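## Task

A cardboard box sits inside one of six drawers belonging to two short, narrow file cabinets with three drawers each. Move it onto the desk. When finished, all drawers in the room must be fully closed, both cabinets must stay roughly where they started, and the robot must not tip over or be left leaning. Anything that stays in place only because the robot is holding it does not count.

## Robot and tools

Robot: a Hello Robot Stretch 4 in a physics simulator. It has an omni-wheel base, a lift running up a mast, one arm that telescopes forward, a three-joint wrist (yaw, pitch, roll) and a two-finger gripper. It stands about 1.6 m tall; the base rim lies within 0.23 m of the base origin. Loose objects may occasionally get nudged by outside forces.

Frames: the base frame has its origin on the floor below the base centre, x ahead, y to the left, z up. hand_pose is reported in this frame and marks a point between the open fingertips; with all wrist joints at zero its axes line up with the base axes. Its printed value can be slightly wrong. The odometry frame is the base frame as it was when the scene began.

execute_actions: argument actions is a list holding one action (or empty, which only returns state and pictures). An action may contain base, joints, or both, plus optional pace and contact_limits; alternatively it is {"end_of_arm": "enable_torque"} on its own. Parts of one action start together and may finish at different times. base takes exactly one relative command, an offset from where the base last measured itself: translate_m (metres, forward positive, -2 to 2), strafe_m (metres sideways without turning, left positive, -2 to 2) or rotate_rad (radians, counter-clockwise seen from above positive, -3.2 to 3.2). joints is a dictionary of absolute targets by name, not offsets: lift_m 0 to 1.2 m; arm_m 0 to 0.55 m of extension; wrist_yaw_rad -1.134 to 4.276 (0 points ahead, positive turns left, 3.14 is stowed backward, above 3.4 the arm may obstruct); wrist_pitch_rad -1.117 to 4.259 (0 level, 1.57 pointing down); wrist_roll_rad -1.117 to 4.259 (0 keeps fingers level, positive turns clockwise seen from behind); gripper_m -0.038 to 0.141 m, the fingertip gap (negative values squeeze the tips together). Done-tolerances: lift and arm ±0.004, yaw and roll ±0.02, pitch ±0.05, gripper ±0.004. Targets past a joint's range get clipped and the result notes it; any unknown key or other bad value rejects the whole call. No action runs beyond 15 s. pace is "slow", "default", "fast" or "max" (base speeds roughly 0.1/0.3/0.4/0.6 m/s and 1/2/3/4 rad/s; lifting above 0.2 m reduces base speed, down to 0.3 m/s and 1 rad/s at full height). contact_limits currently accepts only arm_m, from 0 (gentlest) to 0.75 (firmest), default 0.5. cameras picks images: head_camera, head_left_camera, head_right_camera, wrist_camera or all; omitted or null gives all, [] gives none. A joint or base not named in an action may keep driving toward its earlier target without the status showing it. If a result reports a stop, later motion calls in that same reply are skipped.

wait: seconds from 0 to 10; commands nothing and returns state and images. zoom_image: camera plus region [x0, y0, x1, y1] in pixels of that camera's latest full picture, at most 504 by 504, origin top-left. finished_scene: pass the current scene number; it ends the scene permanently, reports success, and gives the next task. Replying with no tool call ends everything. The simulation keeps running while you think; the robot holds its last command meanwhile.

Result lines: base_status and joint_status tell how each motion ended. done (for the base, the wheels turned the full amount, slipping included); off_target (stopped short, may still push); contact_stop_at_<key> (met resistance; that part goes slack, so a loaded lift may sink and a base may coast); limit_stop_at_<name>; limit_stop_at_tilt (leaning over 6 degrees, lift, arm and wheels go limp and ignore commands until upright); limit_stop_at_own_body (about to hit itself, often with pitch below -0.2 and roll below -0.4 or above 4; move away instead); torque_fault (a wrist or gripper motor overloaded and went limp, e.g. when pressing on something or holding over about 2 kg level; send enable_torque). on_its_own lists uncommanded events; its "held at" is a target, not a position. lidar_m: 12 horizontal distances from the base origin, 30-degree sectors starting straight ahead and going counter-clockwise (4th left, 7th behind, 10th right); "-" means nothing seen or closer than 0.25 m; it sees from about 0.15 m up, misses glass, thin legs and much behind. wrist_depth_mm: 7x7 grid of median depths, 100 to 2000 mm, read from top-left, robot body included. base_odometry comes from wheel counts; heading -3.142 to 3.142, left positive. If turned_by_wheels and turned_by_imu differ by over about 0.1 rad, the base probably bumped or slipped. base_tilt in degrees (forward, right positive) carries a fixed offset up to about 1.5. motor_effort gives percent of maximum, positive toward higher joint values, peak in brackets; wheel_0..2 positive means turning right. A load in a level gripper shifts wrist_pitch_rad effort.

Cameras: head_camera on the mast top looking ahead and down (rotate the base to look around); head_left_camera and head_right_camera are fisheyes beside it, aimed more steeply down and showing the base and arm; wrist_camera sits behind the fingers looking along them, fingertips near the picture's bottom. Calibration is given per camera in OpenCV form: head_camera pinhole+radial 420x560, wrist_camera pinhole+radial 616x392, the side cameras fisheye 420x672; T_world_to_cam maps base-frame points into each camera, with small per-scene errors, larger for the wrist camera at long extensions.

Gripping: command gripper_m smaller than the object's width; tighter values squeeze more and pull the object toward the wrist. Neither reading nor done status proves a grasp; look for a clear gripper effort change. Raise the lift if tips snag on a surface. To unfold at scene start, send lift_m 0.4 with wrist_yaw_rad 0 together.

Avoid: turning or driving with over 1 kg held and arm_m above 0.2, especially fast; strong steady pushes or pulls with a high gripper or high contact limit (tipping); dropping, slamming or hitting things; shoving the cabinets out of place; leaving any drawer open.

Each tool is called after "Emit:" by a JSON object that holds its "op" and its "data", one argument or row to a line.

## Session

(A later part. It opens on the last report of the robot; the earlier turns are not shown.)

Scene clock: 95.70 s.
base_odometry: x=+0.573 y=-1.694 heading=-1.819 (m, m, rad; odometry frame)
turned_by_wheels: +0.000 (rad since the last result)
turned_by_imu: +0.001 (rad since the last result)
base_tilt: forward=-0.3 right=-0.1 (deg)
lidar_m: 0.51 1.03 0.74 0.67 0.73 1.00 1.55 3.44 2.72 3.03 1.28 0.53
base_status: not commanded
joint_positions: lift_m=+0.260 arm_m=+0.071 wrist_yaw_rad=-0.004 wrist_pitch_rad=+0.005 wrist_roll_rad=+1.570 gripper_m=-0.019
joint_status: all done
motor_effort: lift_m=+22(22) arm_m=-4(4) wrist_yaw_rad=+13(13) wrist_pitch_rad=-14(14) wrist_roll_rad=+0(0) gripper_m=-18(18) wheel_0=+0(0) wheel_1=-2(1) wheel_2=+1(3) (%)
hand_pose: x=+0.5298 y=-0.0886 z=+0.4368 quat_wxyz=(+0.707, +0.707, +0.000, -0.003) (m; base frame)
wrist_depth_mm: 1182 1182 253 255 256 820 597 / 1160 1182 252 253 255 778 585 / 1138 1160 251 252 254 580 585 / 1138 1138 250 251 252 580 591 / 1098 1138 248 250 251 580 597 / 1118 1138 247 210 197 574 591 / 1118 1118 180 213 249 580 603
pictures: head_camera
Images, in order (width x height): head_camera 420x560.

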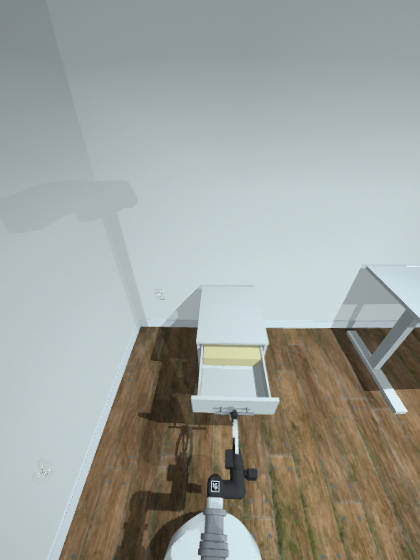

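Emit:
{"op": "execute_actions", "data": {
  "actions": [
    {"joints":{"arm_m":0.393},"contact_limits":{"arm_m":0.3}}
  ],
  "cameras": []
}}

Emit:
{"op": "execute_actions", "data": {
  "actions": [
    {"joints":{"gripper_m":0.09}}
  ],
  "cameras": []
}}

Emit:
{"op": "execute_actions", "data": {
  "actions": [
    {"joints":{"arm_m":0.28}}
  ],
  "cameras": []
}}

Emit:
{"op": "execute_actions", "data": {
  "actions": [
    {"joints":{"lift_m":0.105}}
  ],
  "cameras": []
}}

Emit:
{"op": "execute_actions", "data": {
  "actions": [
    {"joints":{"arm_m":0.385},"contact_limits":{"arm_m":0.2}}
  ],
  "cameras": []
}}

Emit:
{"op": "execute_actions", "data": {
  "actions": [
    {"joints":{"gripper_m":-0.02}}
  ],
  "cameras": []
}}

Emit:
{"op": "execute_actions", "data": {
  "actions": [
    {"joints":{"arm_m":0.07}}
  ],
  "cameras": ["head_camera"]
}}

Scene clock: 101.23 s.
base_odometry: x=+0.573 y=-1.694 heading=-1.819 (m, m, rad; odometry frame)
turned_by_wheels: +0.000 (rad since the last result)
turned_by_imu: +0.002 (rad since the last result)
base_tilt: forward=-0.3 right=-0.1 (deg)
lidar_m: 0.82 1.05 0.75 0.70 0.71 0.98 1.54 3.42 2.73 3.03 1.30 0.90
base_status: not commanded
joint_positions: lift_m=+0.260 arm_m=+0.392 wrist_yaw_rad=-0.001 wrist_pitch_rad=+0.004 wrist_roll_rad=+1.570 gripper_m=-0.020
joint_status: all done
motor_effort: lift_m=+22(22) arm_m=+6(5) wrist_yaw_rad=+3(15) wrist_pitch_rad=-12(14) wrist_roll_rad=+0(0) gripper_m=-15(19) wheel_0=+0(0) wheel_1=-1(2) wheel_2=+0(1) (%)
contact_limits: arm_m 0.3
hand_pose: x=+0.8512 y=-0.0877 z=+0.4370 quat_wxyz=(+0.707, +0.707, +0.001, -0.002) (m; base frame)
wrist_depth_mm: 831 831 250 251 254 256 - / 820 831 249 250 252 254 256 / 831 820 248 249 250 252 253 / 809 820 245 249 250 252 252 / 798 809 245 247 249 251 252 / 809 809 245 209 202 249 251 / 809 809 179 206 246 248 -
pictures: none
No camera images: the call's "cameras" was empty. Leave "cameras" out to get every camera's image.

Scene clock: 103.07 s.
base_odometry: x=+0.573 y=-1.694 heading=-1.819 (m, m, rad; odometry frame)
turned_by_wheels: +0.000 (rad since the last result)
turned_by_imu: +0.001 (rad since the last result)
base_tilt: forward=-0.3 right=-0.1 (deg)
lidar_m: 0.82 1.04 0.73 0.70 0.72 0.99 1.56 3.42 2.74 3.04 1.28 0.90
base_status: not commanded
joint_positions: lift_m=+0.260 arm_m=+0.392 wrist_yaw_rad=+0.000 wrist_pitch_rad=+0.003 wrist_roll_rad=+1.570 gripper_m=+0.090
joint_status: all done
motor_effort: lift_m=+22(22) arm_m=+5(6) wrist_yaw_rad=+2(4) wrist_pitch_rad=-10(12) wrist_roll_rad=+0(0) gripper_m=+0(15) wheel_0=+0(0) wheel_1=-1(1) wheel_2=+0(0) (%)
hand_pose: x=+0.8515 y=-0.0875 z=+0.4371 quat_wxyz=(+0.707, +0.707, +0.001, -0.001) (m; base frame)
wrist_depth_mm: 831 842 249 252 253 255 - / 820 831 248 250 252 253 255 / 820 831 247 249 251 252 254 / 809 820 246 248 250 251 248 / 809 809 245 246 249 250 251 / 809 809 214 245 215 249 250 / 798 798 243 154 247 247 -
pictures: none
No camera images: the call's "cameras" was empty. Leave "cameras" out to get every camera's image.

Scene clock: 104.40 s.
base_odometry: x=+0.573 y=-1.694 heading=-1.818 (m, m, rad; odometry frame)
turned_by_wheels: +0.000 (rad since the last result)
turned_by_imu: +0.001 (rad since the last result)
base_tilt: forward=-0.3 right=-0.1 (deg)
lidar_m: 0.83 1.03 0.74 0.69 0.72 1.00 1.56 3.43 2.71 3.02 1.29 0.91
base_status: not commanded
joint_positions: lift_m=+0.260 arm_m=+0.281 wrist_yaw_rad=+0.000 wrist_pitch_rad=+0.003 wrist_roll_rad=+1.570 gripper_m=+0.090
joint_status: all done
motor_effort: lift_m=+22(22) arm_m=-4(9) wrist_yaw_rad=+1(2) wrist_pitch_rad=-9(12) wrist_roll_rad=+0(0) gripper_m=-2(4) wheel_0=+0(1) wheel_1=-2(2) wheel_2=+0(0) (%)
hand_pose: x=+0.7402 y=-0.0874 z=+0.4373 quat_wxyz=(+0.707, +0.707, +0.001, -0.001) (m; base frame)
wrist_depth_mm: 946 946 960 946 960 759 574 / 931 931 359 364 368 368 370 / 931 946 362 362 364 366 368 / 931 931 357 359 362 364 368 / 931 904 357 359 359 362 366 / 917 917 221 355 215 359 364 / 904 904 353 155 357 359 364
pictures: none
No camera images: the call's "cameras" was empty. Leave "cameras" out to get every camera's image.

Scene clock: 106.13 s.
base_odometry: x=+0.573 y=-1.694 heading=-1.818 (m, m, rad; odometry frame)
turned_by_wheels: +0.000 (rad since the last result)
turned_by_imu: +0.001 (rad since the last result)
base_tilt: forward=-0.3 right=-0.1 (deg)
lidar_m: 0.83 1.05 0.74 0.70 0.74 1.02 1.55 3.44 2.74 3.03 1.26 0.90
base_status: not commanded
joint_positions: lift_m=+0.105 arm_m=+0.281 wrist_yaw_rad=+0.000 wrist_pitch_rad=+0.003 wrist_roll_rad=+1.570 gripper_m=+0.090
joint_status: all done
motor_effort: lift_m=+18(21) arm_m=-4(4) wrist_yaw_rad=+1(1) wrist_pitch_rad=-9(9) wrist_roll_rad=+0(0) gripper_m=-5(0) wheel_0=+1(0) wheel_1=-1(2) wheel_2=+1(0) (%)
hand_pose: x=+0.7402 y=-0.0874 z=+0.2827 quat_wxyz=(+0.707, +0.707, +0.001, -0.001) (m; base frame)
wrist_depth_mm: 931 946 946 976 878 488 389 / 364 359 362 364 368 366 397 / 357 357 362 362 364 366 402 / 355 355 357 359 362 366 375 / 355 353 355 357 359 362 387 / 917 353 220 355 214 362 387 / 627 349 353 155 357 359 384
pictures: none
No camera images: the call's "cameras" was empty. Leave "cameras" out to get every camera's image.

Scene clock: 107.43 s.
base_odometry: x=+0.573 y=-1.694 heading=-1.818 (m, m, rad; odometry frame)
turned_by_wheels: +0.000 (rad since the last result)
turned_by_imu: +0.001 (rad since the last result)
base_tilt: forward=-0.3 right=-0.1 (deg)
lidar_m: 0.84 1.01 0.74 0.69 0.71 1.01 1.53 3.42 2.71 3.04 1.29 0.89
base_status: not commanded
joint_positions: lift_m=+0.105 arm_m=+0.384 wrist_yaw_rad=+0.000 wrist_pitch_rad=+0.003 wrist_roll_rad=+1.570 gripper_m=+0.090
joint_status: all done
motor_effort: lift_m=+18(18) arm_m=+4(12) wrist_yaw_rad=+1(1) wrist_pitch_rad=-8(9) wrist_roll_rad=+0(0) gripper_m=+1(4) wheel_0=+0(0) wheel_1=-1(1) wheel_2=+0(0) (%)
contact_limits: arm_m 0.2
hand_pose: x=+0.8436 y=-0.0874 z=+0.2827 quat_wxyz=(+0.707, +0.707, +0.001, -0.001) (m; base frame)
wrist_depth_mm: 254 255 257 259 260 263 - / 253 254 256 257 260 262 262 / 252 254 255 257 259 260 262 / 250 253 254 255 256 258 229 / 249 251 253 254 256 257 230 / 248 251 221 253 215 257 230 / 247 249 251 155 253 256 -
pictures: none
No camera images: the call's "cameras" was empty. Leave "cameras" out to get every camera's image.

Scene clock: 109.27 s.
base_odometry: x=+0.573 y=-1.694 heading=-1.818 (m, m, rad; odometry frame)
turned_by_wheels: +0.000 (rad since the last result)
turned_by_imu: +0.001 (rad since the last result)
base_tilt: forward=-0.3 right=-0.1 (deg)
lidar_m: 0.82 1.03 0.73 0.70 0.73 0.98 1.53 3.44 2.70 3.03 1.28 0.90
base_status: not commanded
joint_positions: lift_m=+0.105 arm_m=+0.384 wrist_yaw_rad=+0.001 wrist_pitch_rad=+0.004 wrist_roll_rad=+1.570 gripper_m=-0.019
joint_status: all done
motor_effort: lift_m=+18(18) arm_m=+4(4) wrist_yaw_rad=-1(1) wrist_pitch_rad=-11(11) wrist_roll_rad=+0(0) gripper_m=-15(18) wheel_0=+0(1) wheel_1=-1(1) wheel_2=+1(1) (%)
hand_pose: x=+0.8439 y=-0.0872 z=+0.2824 quat_wxyz=(+0.707, +0.707, +0.002, -0.001) (m; base frame)
wrist_depth_mm: 254 255 253 254 256 262 - / 252 254 252 254 255 262 263 / 251 253 251 252 253 260 262 / 251 253 250 251 253 259 229 / 249 251 250 250 252 257 229 / 247 250 249 212 251 256 230 / 248 249 181 215 249 255 -
pictures: none
No camera images: the call's "cameras" was empty. Leave "cameras" out to get every camera's image.

Scene clock: 111.33 s.
base_odometry: x=+0.573 y=-1.694 heading=-1.819 (m, m, rad; odometry frame)
turned_by_wheels: +0.000 (rad since the last result)
turned_by_imu: +0.001 (rad since the last result)
base_tilt: forward=-0.3 right=-0.1 (deg)
lidar_m: 0.54 1.02 0.74 0.69 0.72 1.00 1.54 3.44 2.69 3.03 1.28 0.53
base_status: not commanded
joint_positions: lift_m=+0.105 arm_m=+0.071 wrist_yaw_rad=-0.004 wrist_pitch_rad=+0.005 wrist_roll_rad=+1.570 gripper_m=-0.019
joint_status: all done
motor_effort: lift_m=+18(18) arm_m=-4(11) wrist_yaw_rad=+13(13) wrist_pitch_rad=-14(14) wrist_roll_rad=+0(0) gripper_m=-17(20) wheel_0=+0(0) wheel_1=-2(1) wheel_2=+0(2) (%)
hand_pose: x=+0.5298 y=-0.0886 z=+0.2820 quat_wxyz=(+0.707, +0.707, +0.000, -0.003) (m; base frame)
wrist_depth_mm: 1160 1182 253 255 257 525 384 / 1160 1160 252 254 256 535 392 / 1138 1138 251 252 254 549 402 / 1138 1138 250 251 253 559 397 / 1118 1118 248 250 252 564 410 / 1118 1118 248 211 205 569 407 / 1118 1098 180 213 248 459 407
pictures: head_camera
Images, in order (width x height): head_camera 420x560.

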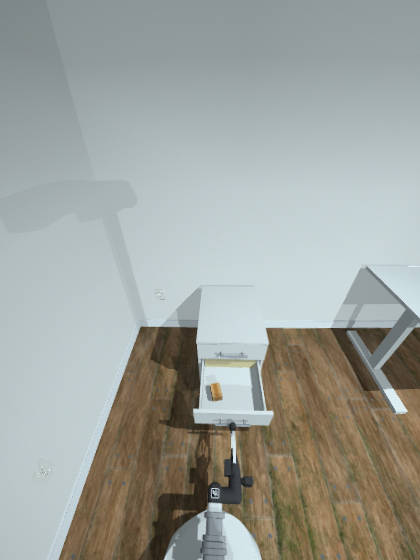

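Emit:
{"op": "execute_actions", "data": {
  "actions": [
    {"joints":{"gripper_m":0.09}}
  ],
  "cameras": []
}}

Emit:
{"op": "execute_actions", "data": {
  "actions": [
    {"joints":{"arm_m":0.015},"pace":"slow"}
  ],
  "cameras": []
}}

Emit:
{"op": "execute_actions", "data": {
  "actions": [
    {"joints":{"lift_m":0.57,"wrist_roll_rad":0}}
  ],
  "cameras": []
}}

Emit:
{"op": "execute_actions", "data": {
  "actions": [
    {"base":{"strafe_m":0.095},"joints":{"wrist_pitch_rad":1.57,"arm_m":0.53}}
  ],
  "cameras": ["wrist_camera"]
}}

Scene clock: 117.90 s.
base_odometry: x=+0.573 y=-1.694 heading=-1.819 (m, m, rad; odometry frame)
turned_by_wheels: +0.000 (rad since the last result)
turned_by_imu: +0.002 (rad since the last result)
base_tilt: forward=-0.4 right=-0.1 (deg)
lidar_m: 0.52 1.04 0.73 0.69 0.70 1.00 1.55 3.41 2.72 3.04 1.28 0.55
base_status: not commanded
joint_positions: lift_m=+0.105 arm_m=+0.071 wrist_yaw_rad=+0.000 wrist_pitch_rad=+0.003 wrist_roll_rad=+1.570 gripper_m=+0.090
joint_status: all done
motor_effort: lift_m=+18(18) arm_m=-4(4) wrist_yaw_rad=+2(13) wrist_pitch_rad=-10(17) wrist_roll_rad=+0(0) gripper_m=-2(16) wheel_0=+0(1) wheel_1=-1(2) wheel_2=+1(0) (%)
hand_pose: x=+0.5301 y=-0.0875 z=+0.2825 quat_wxyz=(+0.707, +0.707, +0.001, -0.001) (m; base frame)
wrist_depth_mm: 1160 1160 258 262 263 525 389 / 1138 1160 258 259 262 544 397 / 1160 1138 257 258 260 554 404 / 1138 1138 257 257 259 564 397 / 1138 1138 256 256 258 569 413 / 1138 1138 220 256 214 535 410 / 1118 1118 253 155 256 492 410
pictures: none
No camera images: the call's "cameras" was empty. Leave "cameras" out to get every camera's image.

Scene clock: 119.67 s.
base_odometry: x=+0.573 y=-1.694 heading=-1.819 (m, m, rad; odometry frame)
turned_by_wheels: +0.000 (rad since the last result)
turned_by_imu: +0.001 (rad since the last result)
base_tilt: forward=-0.3 right=-0.1 (deg)
lidar_m: 0.53 1.04 0.75 0.70 0.74 1.00 1.56 3.42 2.74 3.02 1.29 0.55
base_status: not commanded
joint_positions: lift_m=+0.105 arm_m=+0.016 wrist_yaw_rad=+0.000 wrist_pitch_rad=+0.003 wrist_roll_rad=+1.570 gripper_m=+0.090
joint_status: all done
motor_effort: lift_m=+18(18) arm_m=-4(4) wrist_yaw_rad=+1(2) wrist_pitch_rad=-10(9) wrist_roll_rad=+0(0) gripper_m=-1(0) wheel_0=+0(0) wheel_1=-1(1) wheel_2=+1(1) (%)
hand_pose: x=+0.4752 y=-0.0875 z=+0.2825 quat_wxyz=(+0.707, +0.707, +0.001, -0.001) (m; base frame)
wrist_depth_mm: 1205 1229 1205 317 788 535 389 / 1229 1229 315 315 741 544 397 / 1205 1205 312 315 315 554 404 / 1205 1182 310 314 315 569 397 / 1182 1182 312 310 314 574 413 / 1160 1182 221 310 214 535 415 / 1182 1182 307 155 310 492 410
pictures: none
No camera images: the call's "cameras" was empty. Leave "cameras" out to get every camera's image.

Scene clock: 122.50 s.
base_odometry: x=+0.573 y=-1.694 heading=-1.819 (m, m, rad; odometry frame)
turned_by_wheels: +0.000 (rad since the last result)
turned_by_imu: +0.001 (rad since the last result)
base_tilt: forward=-0.3 right=-0.1 (deg)
lidar_m: 0.52 1.05 0.74 0.69 0.74 1.01 1.56 3.41 2.74 3.02 1.28 0.56
base_status: not commanded
joint_positions: lift_m=+0.570 arm_m=+0.016 wrist_yaw_rad=+0.000 wrist_pitch_rad=+0.003 wrist_roll_rad=+0.000 gripper_m=+0.090
joint_status: all done
motor_effort: lift_m=+23(27) arm_m=-4(4) wrist_yaw_rad=+1(2) wrist_pitch_rad=-9(11) wrist_roll_rad=-2(2) gripper_m=-4(1) wheel_0=+0(0) wheel_1=-2(1) wheel_2=+0(1) (%)
hand_pose: x=+0.4752 y=-0.0875 z=+0.7472 quat_wxyz=(+1.000, +0.000, +0.001, +0.000) (m; base frame)
wrist_depth_mm: 1205 1229 1205 1205 1205 1229 1205 / 1229 1205 1229 1205 1229 1229 1229 / 1205 1229 1205 1205 1229 1229 1205 / 1205 1205 1205 1205 1205 1205 1229 / 1182 1182 1229 1229 1229 1205 1205 / 1160 1205 220 1008 215 1229 1229 / 1182 1205 621 153 621 1205 1229
pictures: none
No camera images: the call's "cameras" was empty. Leave "cameras" out to get every camera's image.

Scene clock: 125.07 s.
base_odometry: x=+0.665 y=-1.717 heading=-1.818 (m, m, rad; odometry frame)
turned_by_wheels: +0.000 (rad since the last result)
turned_by_imu: +0.001 (rad since the last result)
base_tilt: forward=-0.3 right=-0.1 (deg)
lidar_m: 0.54 0.92 0.63 0.58 0.63 0.87 1.54 3.43 2.82 3.13 1.35 0.55
base_status: done
joint_positions: lift_m=+0.570 arm_m=+0.529 wrist_yaw_rad=+0.000 wrist_pitch_rad=+1.570 wrist_roll_rad=+0.000 gripper_m=+0.090
joint_status: all done
motor_effort: lift_m=+23(23) arm_m=+5(4) wrist_yaw_rad=+1(2) wrist_pitch_rad=+0(5) wrist_roll_rad=-1(1) gripper_m=+1(3) wheel_0=+0(6) wheel_1=+0(11) wheel_2=+1(3) (%)
hand_pose: x=+0.7004 y=-0.0874 z=+0.4595 quat_wxyz=(+0.707, +0.000, +0.707, +0.000) (m; base frame)
wrist_depth_mm: 691 252 249 251 259 254 - / 683 691 418 469 469 466 392 / 683 683 466 469 466 466 415 / 683 691 466 469 469 466 418 / 683 683 466 415 469 466 418 / 683 691 220 466 216 466 421 / 691 683 387 154 399 379 387
pictures: wrist_camera
camera_calibration (this result's frames):
wrist_camera: T_world_to_cam=[[-0.0214638, -0.999758, -0.00472729, -0.0631975], [-0.999064, 0.021626, -0.0374654, 0.784748], [0.0375586, 0.00391872, -0.999287, 0.655672], [0, 0, 0, 1]] pos_world=[0.758031, -0.0827226, 0.684306]
Images, in order (width x height): wrist_camera 616x392.

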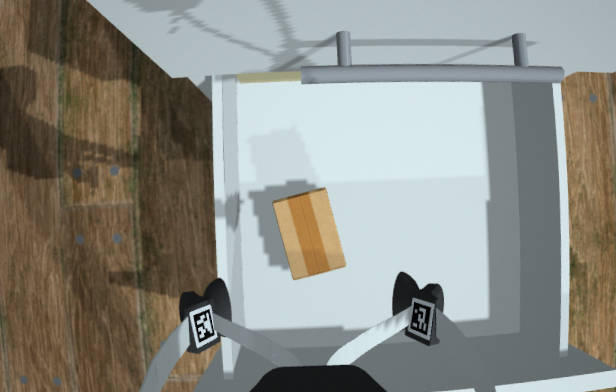

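Emit:
{"op": "execute_actions", "data": {
  "actions": [
    {"base":{"translate_m":0.03},"joints":{"wrist_roll_rad":-0.25,"gripper_m":0.085}}
  ],
  "cameras": []
}}

Emit:
{"op": "execute_actions", "data": {
  "actions": [
    {"joints":{"lift_m":0.357}}
  ],
  "cameras": ["wrist_camera"]
}}

Emit:
{"op": "execute_actions", "data": {
  "actions": [
    {"joints":{"gripper_m":0.025}}
  ],
  "cameras": []
}}

Emit:
{"op": "execute_actions", "data": {
  "actions": [
    {"joints":{"lift_m":1.15}}
  ],
  "cameras": ["wrist_camera"]
}}

Emit:
{"op": "execute_actions", "data": {
  "actions": [
    {"base":{"strafe_m":-1.4}}
  ],
  "cameras": ["wrist_camera","head_right_camera"]
}}

Scene clock: 130.17 s.
base_odometry: x=+0.658 y=-1.746 heading=-1.818 (m, m, rad; odometry frame)
turned_by_wheels: +0.000 (rad since the last result)
turned_by_imu: +0.002 (rad since the last result)
base_tilt: forward=-0.3 right=-0.1 (deg)
lidar_m: 0.52 0.92 0.62 0.59 0.63 0.86 1.57 3.46 2.83 3.12 1.37 0.54
base_status: done
joint_positions: lift_m=+0.570 arm_m=+0.529 wrist_yaw_rad=+0.000 wrist_pitch_rad=+1.570 wrist_roll_rad=-0.250 gripper_m=+0.085
joint_status: all done
motor_effort: lift_m=+23(23) arm_m=+5(4) wrist_yaw_rad=+0(1) wrist_pitch_rad=+0(1) wrist_roll_rad=-1(4) gripper_m=-4(3) wheel_0=+1(5) wheel_1=+1(5) wheel_2=+1(8) (%)
hand_pose: x=+0.7004 y=-0.0874 z=+0.4595 quat_wxyz=(+0.702, -0.088, +0.701, +0.088) (m; base frame)
wrist_depth_mm: 691 707 220 197 175 163 - / 691 699 691 287 244 208 187 / 691 691 691 466 469 279 255 / 691 691 691 469 469 466 421 / 691 699 466 415 469 462 413 / 691 683 216 466 214 469 410 / 683 683 415 154 462 445 539
pictures: none
No camera images: the call's "cameras" was empty. Leave "cameras" out to get every camera's image.

Scene clock: 132.13 s.
base_odometry: x=+0.658 y=-1.746 heading=-1.818 (m, m, rad; odometry frame)
turned_by_wheels: +0.000 (rad since the last result)
turned_by_imu: +0.001 (rad since the last result)
base_tilt: forward=-0.3 right=-0.1 (deg)
lidar_m: 0.52 0.89 0.64 0.60 0.62 0.86 1.54 3.44 2.83 3.13 1.34 0.52
base_status: not commanded
joint_positions: lift_m=+0.357 arm_m=+0.529 wrist_yaw_rad=+0.000 wrist_pitch_rad=+1.570 wrist_roll_rad=-0.250 gripper_m=+0.085
joint_status: all done
motor_effort: lift_m=+18(20) arm_m=+5(4) wrist_yaw_rad=+1(1) wrist_pitch_rad=-1(1) wrist_roll_rad=-2(1) gripper_m=-1(2) wheel_0=+0(0) wheel_1=+1(1) wheel_2=+1(1) (%)
hand_pose: x=+0.7005 y=-0.0874 z=+0.2469 quat_wxyz=(+0.702, -0.088, +0.701, +0.088) (m; base frame)
wrist_depth_mm: 477 477 206 255 242 216 - / 477 473 229 255 255 254 253 / 473 477 253 254 253 254 253 / 477 473 253 253 253 252 252 / 469 201 253 202 252 252 253 / 469 200 206 202 202 251 251 / 469 173 252 154 252 251 -
pictures: wrist_camera
camera_calibration (this result's frames):
wrist_camera: T_world_to_cam=[[0.226223, -0.974065, -0.00446691, -0.235513], [-0.97343, -0.225904, -0.0374385, 0.737194], [0.0354584, 0.0128177, -0.999289, 0.445482], [0, 0, 0, 1]] pos_world=[0.755089, -0.06858, 0.471712]
Images, in order (width x height): wrist_camera 616x392.

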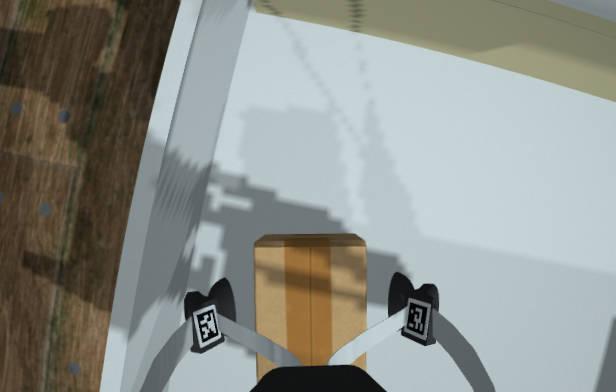

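Scene clock: 133.53 s.
base_odometry: x=+0.658 y=-1.746 heading=-1.818 (m, m, rad; odometry frame)
turned_by_wheels: +0.000 (rad since the last result)
turned_by_imu: +0.001 (rad since the last result)
base_tilt: forward=-0.3 right=-0.1 (deg)
lidar_m: 0.49 0.90 0.63 0.60 0.64 0.88 1.57 3.46 2.83 3.13 1.37 0.52
base_status: not commanded
joint_positions: lift_m=+0.357 arm_m=+0.529 wrist_yaw_rad=+0.000 wrist_pitch_rad=+1.570 wrist_roll_rad=-0.250 gripper_m=+0.025
joint_status: all done
motor_effort: lift_m=+18(18) arm_m=+5(4) wrist_yaw_rad=+0(1) wrist_pitch_rad=-1(0) wrist_roll_rad=-1(1) gripper_m=-18(18) wheel_0=+0(0) wheel_1=+1(1) wheel_2=+0(0) (%)
hand_pose: x=+0.7005 y=-0.0874 z=+0.2469 quat_wxyz=(+0.702, -0.088, +0.701, +0.088) (m; base frame)
wrist_depth_mm: 477 477 206 255 243 216 - / 477 477 229 254 254 253 253 / 473 477 253 254 253 253 253 / 477 473 253 254 253 253 253 / 473 201 253 191 252 253 253 / 469 202 204 191 191 252 251 / 473 167 222 191 251 251 -
pictures: none
No camera images: the call's "cameras" was empty. Leave "cameras" out to get every camera's image.

Scene clock: 137.47 s.
base_odometry: x=+0.658 y=-1.746 heading=-1.818 (m, m, rad; odometry frame)
turned_by_wheels: +0.000 (rad since the last result)
turned_by_imu: +0.002 (rad since the last result)
base_tilt: forward=-0.3 right=-0.1 (deg)
lidar_m: 0.48 0.92 0.65 0.58 0.64 0.84 1.56 3.45 2.83 3.13 1.37 0.52
base_status: not commanded
joint_positions: lift_m=+1.150 arm_m=+0.529 wrist_yaw_rad=+0.000 wrist_pitch_rad=+1.570 wrist_roll_rad=-0.250 gripper_m=+0.025
joint_status: all done
motor_effort: lift_m=+23(23) arm_m=+4(4) wrist_yaw_rad=+1(1) wrist_pitch_rad=-1(0) wrist_roll_rad=-1(2) gripper_m=-20(17) wheel_0=+0(0) wheel_1=+1(1) wheel_2=+0(0) (%)
hand_pose: x=+0.7005 y=-0.0874 z=+1.0395 quat_wxyz=(+0.702, -0.088, +0.701, +0.088) (m; base frame)
wrist_depth_mm: 946 1255 1281 759 750 750 1138 / 960 1281 1281 750 750 750 1308 / 1008 1281 1281 741 750 750 1281 / 1060 1281 1255 1060 1042 1281 1308 / 1118 1281 1281 191 1042 1281 1281 / 1182 1308 204 191 191 1255 1281 / 1205 1281 654 191 1281 1229 1281
pictures: wrist_camera
camera_calibration (this result's frames):
wrist_camera: T_world_to_cam=[[0.226225, -0.974065, -0.00446707, -0.231974], [-0.97343, -0.225906, -0.0374378, 0.766868], [0.0354577, 0.0128177, -0.999289, 1.23747], [0, 0, 0, 1]] pos_world=[0.755093, -0.0685798, 1.26426]
Images, in order (width x height): wrist_camera 616x392.

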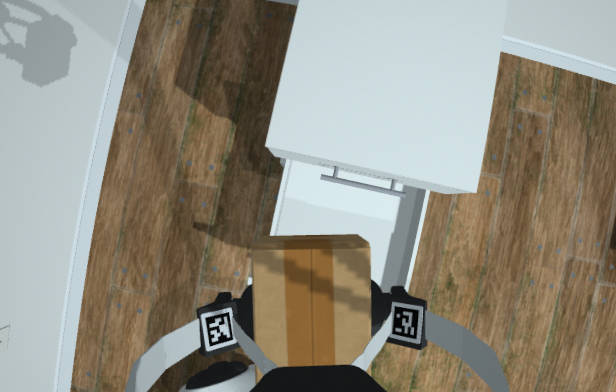

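Scene clock: 143.47 s.
base_odometry: x=-0.700 y=-1.403 heading=-1.818 (m, m, rad; odometry frame)
turned_by_wheels: +0.000 (rad since the last result)
turned_by_imu: +0.012 (rad since the last result)
base_tilt: forward=-0.3 right=-0.1 (deg)
lidar_m: 0.60 0.64 1.12 2.02 2.06 2.18 3.37 1.66 1.64 1.72 0.93 0.65
base_status: done
joint_positions: lift_m=+1.150 arm_m=+0.529 wrist_yaw_rad=+0.000 wrist_pitch_rad=+1.570 wrist_roll_rad=-0.250 gripper_m=+0.025
joint_status: not commanded
motor_effort: lift_m=+22(23) arm_m=+5(4) wrist_yaw_rad=+1(1) wrist_pitch_rad=-1(0) wrist_roll_rad=-2(2) gripper_m=-20(17) wheel_0=+0(9) wheel_1=+2(6) wheel_2=+0(2) (%)
hand_pose: x=+0.7004 y=-0.0874 z=+1.0396 quat_wxyz=(+0.702, -0.088, +0.701, +0.088) (m; base frame)
wrist_depth_mm: 1308 1281 554 549 549 544 549 / 1281 1281 549 549 544 549 549 / 1308 549 544 549 544 549 544 / 1281 549 549 544 544 544 539 / 1281 1281 544 191 544 544 544 / 1281 1281 204 191 191 539 539 / 1281 1281 1118 191 1255 1281 1281
pictures: head_right_camera, wrist_camera
camera_calibration (this result's frames):
wrist_camera: T_world_to_cam=[[0.226224, -0.974065, -0.00450237, -0.231929], [-0.973435, -0.225906, -0.0372858, 0.766683], [0.0353016, 0.0128177, -0.999295, 1.23767], [0, 0, 0, 1]] pos_world=[0.755092, -0.0685798, 1.26434]
Images, in order (width x height): head_right_camera 420x672, wrist_camera 616x392.

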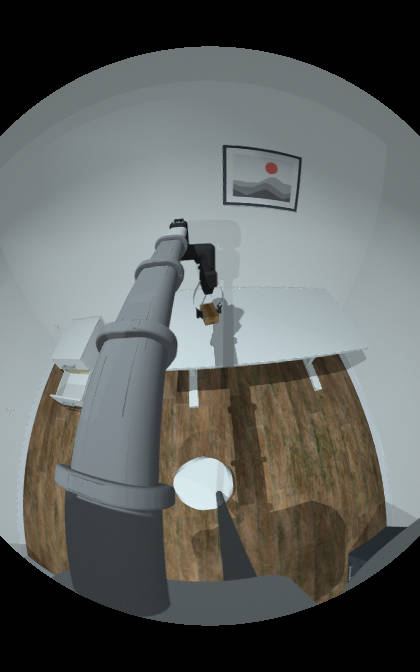

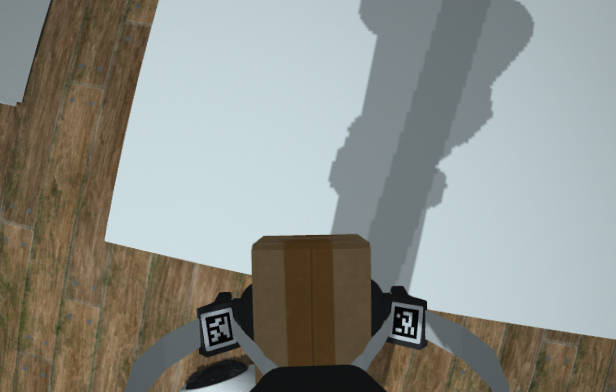

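Emit:
{"op": "execute_actions", "data": {
  "actions": [
    {"base":{"translate_m":0.15},"joints":{"lift_m":0.9}}
  ],
  "cameras": []
}}

Emit:
{"op": "execute_actions", "data": {
  "actions": [
    {"joints":{"lift_m":0.856}}
  ],
  "cameras": []
}}

Emit:
{"op": "execute_actions", "data": {
  "actions": [
    {"joints":{"gripper_m":0.09}}
  ],
  "cameras": []
}}

Emit:
{"op": "execute_actions", "data": {
  "actions": [
    {"joints":{"lift_m":0.96}}
  ],
  "cameras": ["wrist_camera"]
}}

Emit:
{"op": "execute_actions", "data": {
  "actions": [
    {"base":{"translate_m":-0.25},"joints":{"arm_m":0.02}}
  ],
  "cameras": []
}}

Emit:
{"op": "execute_actions", "data": {
  "actions": [
    {"base":{"strafe_m":1.31},"joints":{"wrist_pitch_rad":0,"wrist_roll_rad":1.57}}
  ],
  "cameras": []
}}

Emit:
{"op": "execute_actions", "data": {
  "actions": [
    {"joints":{"lift_m":0.105}}
  ],
  "cameras": ["wrist_camera","head_camera"]
}}

Scene clock: 151.17 s.
base_odometry: x=-0.736 y=-1.549 heading=-1.818 (m, m, rad; odometry frame)
turned_by_wheels: +0.000 (rad since the last result)
turned_by_imu: +0.002 (rad since the last result)
base_tilt: forward=-0.4 right=-0.1 (deg)
lidar_m: 0.45 0.49 1.07 2.02 2.10 2.29 3.53 1.73 1.79 1.67 0.66 0.52
base_status: done
joint_positions: lift_m=+0.900 arm_m=+0.529 wrist_yaw_rad=+0.000 wrist_pitch_rad=+1.570 wrist_roll_rad=-0.250 gripper_m=+0.025
joint_status: all done
motor_effort: lift_m=+18(24) arm_m=+5(4) wrist_yaw_rad=+0(1) wrist_pitch_rad=-1(1) wrist_roll_rad=-1(1) gripper_m=-16(19) wheel_0=+0(6) wheel_1=+0(5) wheel_2=+2(7) (%)
hand_pose: x=+0.7004 y=-0.0874 z=+0.7899 quat_wxyz=(+0.702, -0.088, +0.701, +0.088) (m; base frame)
wrist_depth_mm: 296 296 294 294 294 294 294 / 294 296 294 294 294 294 294 / 294 294 293 294 293 293 293 / 294 294 294 294 293 294 293 / 294 293 293 191 293 291 291 / 293 294 204 191 191 291 291 / 293 291 241 191 290 291 291
pictures: none
No camera images: the call's "cameras" was empty. Leave "cameras" out to get every camera's image.

Scene clock: 152.23 s.
base_odometry: x=-0.736 y=-1.549 heading=-1.818 (m, m, rad; odometry frame)
turned_by_wheels: +0.000 (rad since the last result)
turned_by_imu: +0.000 (rad since the last result)
base_tilt: forward=-0.3 right=-0.1 (deg)
lidar_m: 0.47 0.49 1.07 2.02 2.11 2.31 3.52 1.73 1.79 1.67 0.70 0.51
base_status: not commanded
joint_positions: lift_m=+0.856 arm_m=+0.529 wrist_yaw_rad=+0.000 wrist_pitch_rad=+1.570 wrist_roll_rad=-0.250 gripper_m=+0.025
joint_status: all done
motor_effort: lift_m=+19(15) arm_m=+4(4) wrist_yaw_rad=+1(1) wrist_pitch_rad=-1(1) wrist_roll_rad=-2(2) gripper_m=-16(19) wheel_0=+0(0) wheel_1=+0(0) wheel_2=+2(2) (%)
hand_pose: x=+0.7004 y=-0.0874 z=+0.7459 quat_wxyz=(+0.702, -0.088, +0.701, +0.088) (m; base frame)
wrist_depth_mm: 252 251 251 250 250 250 - / 250 250 250 250 250 250 249 / 250 251 249 250 249 249 249 / 250 249 250 249 248 248 248 / 249 249 249 191 248 248 247 / 249 250 204 191 191 247 248 / 248 248 220 191 247 248 -
pictures: none
No camera images: the call's "cameras" was empty. Leave "cameras" out to get every camera's image.

Scene clock: 153.70 s.
base_odometry: x=-0.736 y=-1.549 heading=-1.818 (m, m, rad; odometry frame)
turned_by_wheels: +0.000 (rad since the last result)
turned_by_imu: +0.001 (rad since the last result)
base_tilt: forward=-0.3 right=-0.1 (deg)
lidar_m: 0.46 0.48 1.09 2.01 2.10 2.29 3.54 1.74 1.78 1.67 0.69 0.50
base_status: not commanded
joint_positions: lift_m=+0.856 arm_m=+0.529 wrist_yaw_rad=+0.000 wrist_pitch_rad=+1.570 wrist_roll_rad=-0.250 gripper_m=+0.090
joint_status: all done
motor_effort: lift_m=+18(18) arm_m=+4(4) wrist_yaw_rad=+0(1) wrist_pitch_rad=-2(2) wrist_roll_rad=-1(2) gripper_m=+0(19) wheel_0=+0(0) wheel_1=+0(0) wheel_2=+1(1) (%)
hand_pose: x=+0.7003 y=-0.0874 z=+0.7459 quat_wxyz=(+0.702, -0.088, +0.701, +0.088) (m; base frame)
wrist_depth_mm: 251 251 250 250 251 250 - / 250 251 251 250 250 250 249 / 251 251 250 250 249 250 249 / 249 249 249 249 249 249 248 / 251 249 248 198 249 248 248 / 249 250 213 198 198 248 247 / 249 248 248 154 248 247 -
pictures: none
No camera images: the call's "cameras" was empty. Leave "cameras" out to get every camera's image.

Scene clock: 155.17 s.
base_odometry: x=-0.736 y=-1.549 heading=-1.818 (m, m, rad; odometry frame)
turned_by_wheels: +0.000 (rad since the last result)
turned_by_imu: +0.001 (rad since the last result)
base_tilt: forward=-0.3 right=-0.1 (deg)
lidar_m: 0.47 0.46 1.08 2.01 2.09 2.30 3.54 1.73 1.80 1.70 0.69 0.50
base_status: not commanded
joint_positions: lift_m=+0.960 arm_m=+0.529 wrist_yaw_rad=+0.000 wrist_pitch_rad=+1.570 wrist_roll_rad=-0.250 gripper_m=+0.090
joint_status: all done
motor_effort: lift_m=+23(18) arm_m=+4(4) wrist_yaw_rad=+0(1) wrist_pitch_rad=-2(2) wrist_roll_rad=-1(1) gripper_m=-1(3) wheel_0=+0(0) wheel_1=+0(0) wheel_2=+1(1) (%)
hand_pose: x=+0.7003 y=-0.0874 z=+0.8495 quat_wxyz=(+0.702, -0.088, +0.701, +0.088) (m; base frame)
wrist_depth_mm: 357 357 355 355 355 355 353 / 355 355 355 355 353 353 353 / 353 353 353 353 355 353 351 / 353 353 353 355 353 351 355 / 355 353 353 303 353 351 351 / 353 353 220 301 215 353 353 / 351 353 351 154 349 351 351
pictures: wrist_camera
camera_calibration (this result's frames):
wrist_camera: T_world_to_cam=[[0.226246, -0.974059, -0.00457726, -0.23272], [-0.973442, -0.225929, -0.0369633, 0.759257], [0.0349703, 0.0128185, -0.999306, 1.048], [0, 0, 0, 1]] pos_world=[0.755096, -0.0685785, 1.07427]
Images, in order (width x height): wrist_camera 616x392.

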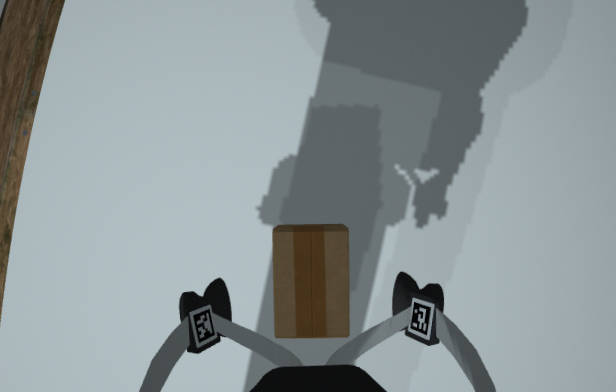

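Scene clock: 157.73 s.
base_odometry: x=-0.675 y=-1.306 heading=-1.818 (m, m, rad; odometry frame)
turned_by_wheels: +0.000 (rad since the last result)
turned_by_imu: +0.002 (rad since the last result)
base_tilt: forward=-0.3 right=-0.1 (deg)
lidar_m: 0.72 0.77 1.22 2.01 2.10 2.18 3.26 1.63 1.54 1.69 1.07 0.76
base_status: done
joint_positions: lift_m=+0.960 arm_m=+0.021 wrist_yaw_rad=+0.000 wrist_pitch_rad=+1.570 wrist_roll_rad=-0.250 gripper_m=+0.090
joint_status: all done
motor_effort: lift_m=+23(23) arm_m=-4(6) wrist_yaw_rad=+1(1) wrist_pitch_rad=-2(2) wrist_roll_rad=-1(1) gripper_m=-1(1) wheel_0=+1(6) wheel_1=+2(6) wheel_2=-2(11) (%)
hand_pose: x=+0.1918 y=-0.0874 z=+0.8495 quat_wxyz=(+0.702, -0.088, +0.701, +0.088) (m; base frame)
wrist_depth_mm: 1098 1098 1098 1098 1098 1078 1078 / 1098 1098 1098 1078 1078 1078 1098 / 1098 1078 1078 1098 1098 1098 1098 / 1098 1078 1078 1078 1098 1078 1078 / 1098 1098 878 866 1078 1078 1078 / 1078 1098 220 866 214 1078 1078 / 1078 1078 866 154 1078 1078 1078
pictures: none
No camera images: the call's "cameras" was empty. Leave "cameras" out to get every camera's image.

Scene clock: 163.43 s.
base_odometry: x=+0.595 y=-1.627 heading=-1.818 (m, m, rad; odometry frame)
turned_by_wheels: +0.000 (rad since the last result)
turned_by_imu: -0.003 (rad since the last result)
base_tilt: forward=-0.3 right=-0.1 (deg)
lidar_m: 0.61 1.03 0.72 0.68 0.74 0.99 1.48 3.35 2.70 3.03 1.35 0.62
base_status: done
joint_positions: lift_m=+0.960 arm_m=+0.021 wrist_yaw_rad=+0.000 wrist_pitch_rad=+0.003 wrist_roll_rad=+1.570 gripper_m=+0.090
joint_status: all done
motor_effort: lift_m=+22(23) arm_m=-4(4) wrist_yaw_rad=+1(2) wrist_pitch_rad=-9(14) wrist_roll_rad=+1(5) gripper_m=-2(0) wheel_0=+1(8) wheel_1=+0(5) wheel_2=-1(6) (%)
hand_pose: x=+0.4802 y=-0.0874 z=+1.1373 quat_wxyz=(+0.707, +0.707, +0.001, -0.001) (m; base frame)
wrist_depth_mm: 1281 1308 1308 1308 1308 1336 1308 / 1281 1281 1281 1281 1308 1308 1336 / 1281 1281 1281 1281 1308 1308 891 / 1281 1255 1281 1281 1308 1255 878 / 1255 1255 1255 1308 1308 1281 891 / 1229 1281 221 1281 215 1281 1308 / 1255 1255 1255 155 1281 1255 1255
pictures: none
No camera images: the call's "cameras" was empty. Leave "cameras" out to get every camera's image.

Scene clock: 167.57 s.
base_odometry: x=+0.595 y=-1.627 heading=-1.818 (m, m, rad; odometry frame)
turned_by_wheels: +0.000 (rad since the last result)
turned_by_imu: +0.002 (rad since the last result)
base_tilt: forward=-0.3 right=-0.1 (deg)
lidar_m: 0.60 1.03 0.74 0.68 0.73 1.00 1.48 3.35 2.70 3.03 1.34 0.59
base_status: not commanded
joint_positions: lift_m=+0.105 arm_m=+0.021 wrist_yaw_rad=+0.000 wrist_pitch_rad=+0.003 wrist_roll_rad=+1.570 gripper_m=+0.090
joint_status: all done
motor_effort: lift_m=+18(19) arm_m=-4(4) wrist_yaw_rad=+1(1) wrist_pitch_rad=-9(10) wrist_roll_rad=+0(0) gripper_m=-1(1) wheel_0=+1(1) wheel_1=+0(0) wheel_2=-1(1) (%)
hand_pose: x=+0.4802 y=-0.0874 z=+0.2826 quat_wxyz=(+0.707, +0.707, +0.001, -0.001) (m; base frame)
wrist_depth_mm: 1281 1281 1308 1308 946 530 389 / 1281 1281 1281 384 831 544 394 / 1281 1281 691 382 699 554 404 / 1281 1281 699 379 699 564 399 / 1255 1255 683 379 668 569 410 / 1229 1255 221 379 214 535 413 / 1229 1255 530 155 591 492 413
pictures: head_camera, wrist_camera
camera_calibration (this result's frames):
wrist_camera: T_world_to_cam=[[0.00182244, 0.0205619, -0.999787, 0.290452], [0.0364323, 0.999123, 0.0206147, 0.129871], [0.999334, -0.0364621, 0.00107172, -0.260882], [0, 0, 0, 1]] pos_world=[0.255447, -0.145241, 0.287993]
Images, in order (width x height): head_camera 420x560, wrist_camera 616x392.

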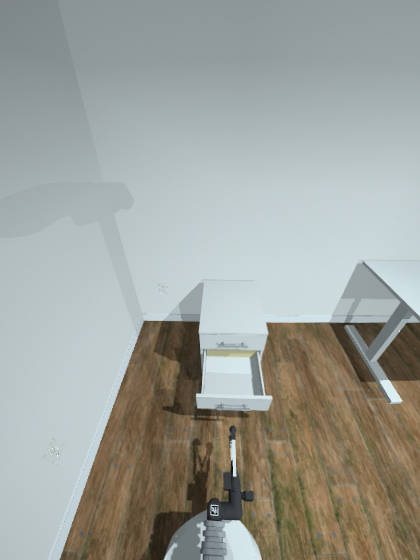

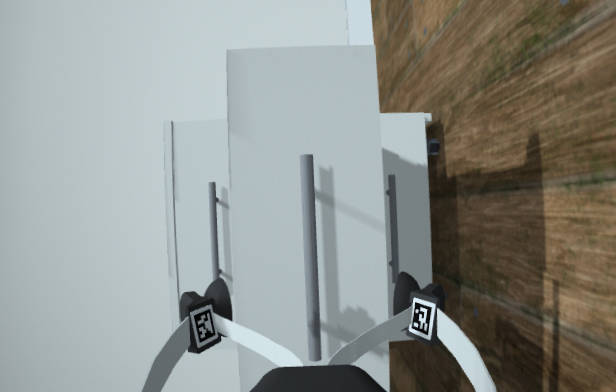

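Emit:
{"op": "execute_actions", "data": {
  "actions": [
    {"joints":{"arm_m":0.5},"contact_limits":{"arm_m":0.2}}
  ],
  "cameras": []
}}

Scene clock: 170.07 s.
base_odometry: x=+0.595 y=-1.627 heading=-1.818 (m, m, rad; odometry frame)
turned_by_wheels: +0.000 (rad since the last result)
turned_by_imu: +0.001 (rad since the last result)
base_tilt: forward=-0.3 right=-0.1 (deg)
lidar_m: 0.81 1.04 0.73 0.69 0.73 1.00 1.48 3.35 2.72 3.02 1.34 0.88
base_status: not commanded
joint_positions: lift_m=+0.105 arm_m=+0.182 wrist_yaw_rad=+0.000 wrist_pitch_rad=+0.002 wrist_roll_rad=+1.570 gripper_m=+0.090
joint_status: arm_m contact_stop (moved +0.161 of +0.479)
on_its_own: arm_m is slack since a contact_stop (your +0.500 is given up)
motor_effort: lift_m=+19(19) arm_m=+1(12) wrist_yaw_rad=+2(23) wrist_pitch_rad=-8(9) wrist_roll_rad=-1(0) gripper_m=-3(3) wheel_0=-1(4) wheel_1=+0(2) wheel_2=-1(8) (%)
contact_limits: arm_m 0.2
hand_pose: x=+0.6411 y=-0.0875 z=+0.2827 quat_wxyz=(+0.707, +0.707, +0.001, -0.001) (m; base frame)
wrist_depth_mm: 1098 1138 1160 1138 991 525 387 / 1118 1118 1138 433 750 539 394 / 1118 525 530 433 539 539 404 / 1098 530 530 433 535 539 397 / 1078 525 530 427 530 535 410 / 1078 530 221 424 214 530 413 / 1078 1078 525 155 530 492 410
pictures: none
No camera images: the call's "cameras" was empty. Leave "cameras" out to get every camera's image.

Emit:
{"op": "execute_actions", "data": {
  "actions": [
    {"joints":{"arm_m":0.5},"contact_limits":{"arm_m":0.2},"pace":"slow"}
  ],
  "cameras": []
}}

Scene clock: 175.03 s.
base_odometry: x=+0.595 y=-1.627 heading=-1.818 (m, m, rad; odometry frame)
turned_by_wheels: +0.000 (rad since the last result)
turned_by_imu: +0.002 (rad since the last result)
base_tilt: forward=-0.3 right=-0.1 (deg)
lidar_m: 0.91 1.03 0.74 0.69 0.73 1.00 1.47 3.37 2.70 3.03 1.31 0.96
base_status: not commanded
joint_positions: lift_m=+0.105 arm_m=+0.468 wrist_yaw_rad=-0.002 wrist_pitch_rad=+0.000 wrist_roll_rad=+1.570 gripper_m=+0.090
joint_status: arm_m contact_stop (moved +0.287 of +0.318)
on_its_own: arm_m is slack since a contact_stop (your +0.500 is given up)
motor_effort: lift_m=+19(19) arm_m=+0(16) wrist_yaw_rad=+8(25) wrist_pitch_rad=-3(8) wrist_roll_rad=+0(0) gripper_m=-3(0) wheel_0=+3(5) wheel_1=+3(4) wheel_2=-4(9) (%)
contact_limits: arm_m 0.2
hand_pose: x=+0.9276 y=-0.0881 z=+0.2832 quat_wxyz=(+0.707, +0.707, -0.001, -0.001) (m; base frame)
wrist_depth_mm: 244 246 248 249 251 252 - / 244 246 246 249 250 252 252 / 242 244 246 247 248 251 251 / 242 243 245 246 248 249 250 / 241 243 244 245 247 248 248 / 240 242 218 244 215 247 248 / 226 240 242 180 245 247 -
pictures: none
No camera images: the call's "cameras" was empty. Leave "cameras" out to get every camera's image.

Emit:
{"op": "execute_actions", "data": {
  "actions": [
    {"joints":{"arm_m":0.33}}
  ],
  "cameras": []
}}

Emit:
{"op": "finished_scene", "data": {
  "scene": 2
}}

Scene clock: 177.40 s.
base_odometry: x=+0.595 y=-1.627 heading=-1.818 (m, m, rad; odometry frame)
turned_by_wheels: +0.000 (rad since the last result)
turned_by_imu: +0.001 (rad since the last result)
base_tilt: forward=-0.3 right=-0.1 (deg)
lidar_m: 0.90 1.02 0.73 0.67 0.73 1.02 1.49 3.36 2.70 3.03 1.33 0.95
base_status: not commanded
joint_positions: lift_m=+0.105 arm_m=+0.331 wrist_yaw_rad=+0.000 wrist_pitch_rad=+0.002 wrist_roll_rad=+1.570 gripper_m=+0.090
joint_status: all done
motor_effort: lift_m=+19(19) arm_m=-4(1) wrist_yaw_rad=+1(8) wrist_pitch_rad=-8(8) wrist_roll_rad=+0(0) gripper_m=+0(0) wheel_0=+2(3) wheel_1=+2(3) wheel_2=-3(4) (%)
hand_pose: x=+0.7902 y=-0.0874 z=+0.2827 quat_wxyz=(+0.707, +0.707, +0.001, -0.001) (m; base frame)
wrist_depth_mm: 960 976 976 976 878 492 387 / 946 382 384 387 392 394 394 / 960 382 384 387 389 392 402 / 946 379 382 384 389 389 397 / 931 377 382 382 384 387 410 / 931 375 220 382 214 387 413 / 931 375 375 155 384 384 407
pictures: none
No camera images: the call's "cameras" was empty. Leave "cameras" out to get every camera's image.

The scene is finished: the task was done.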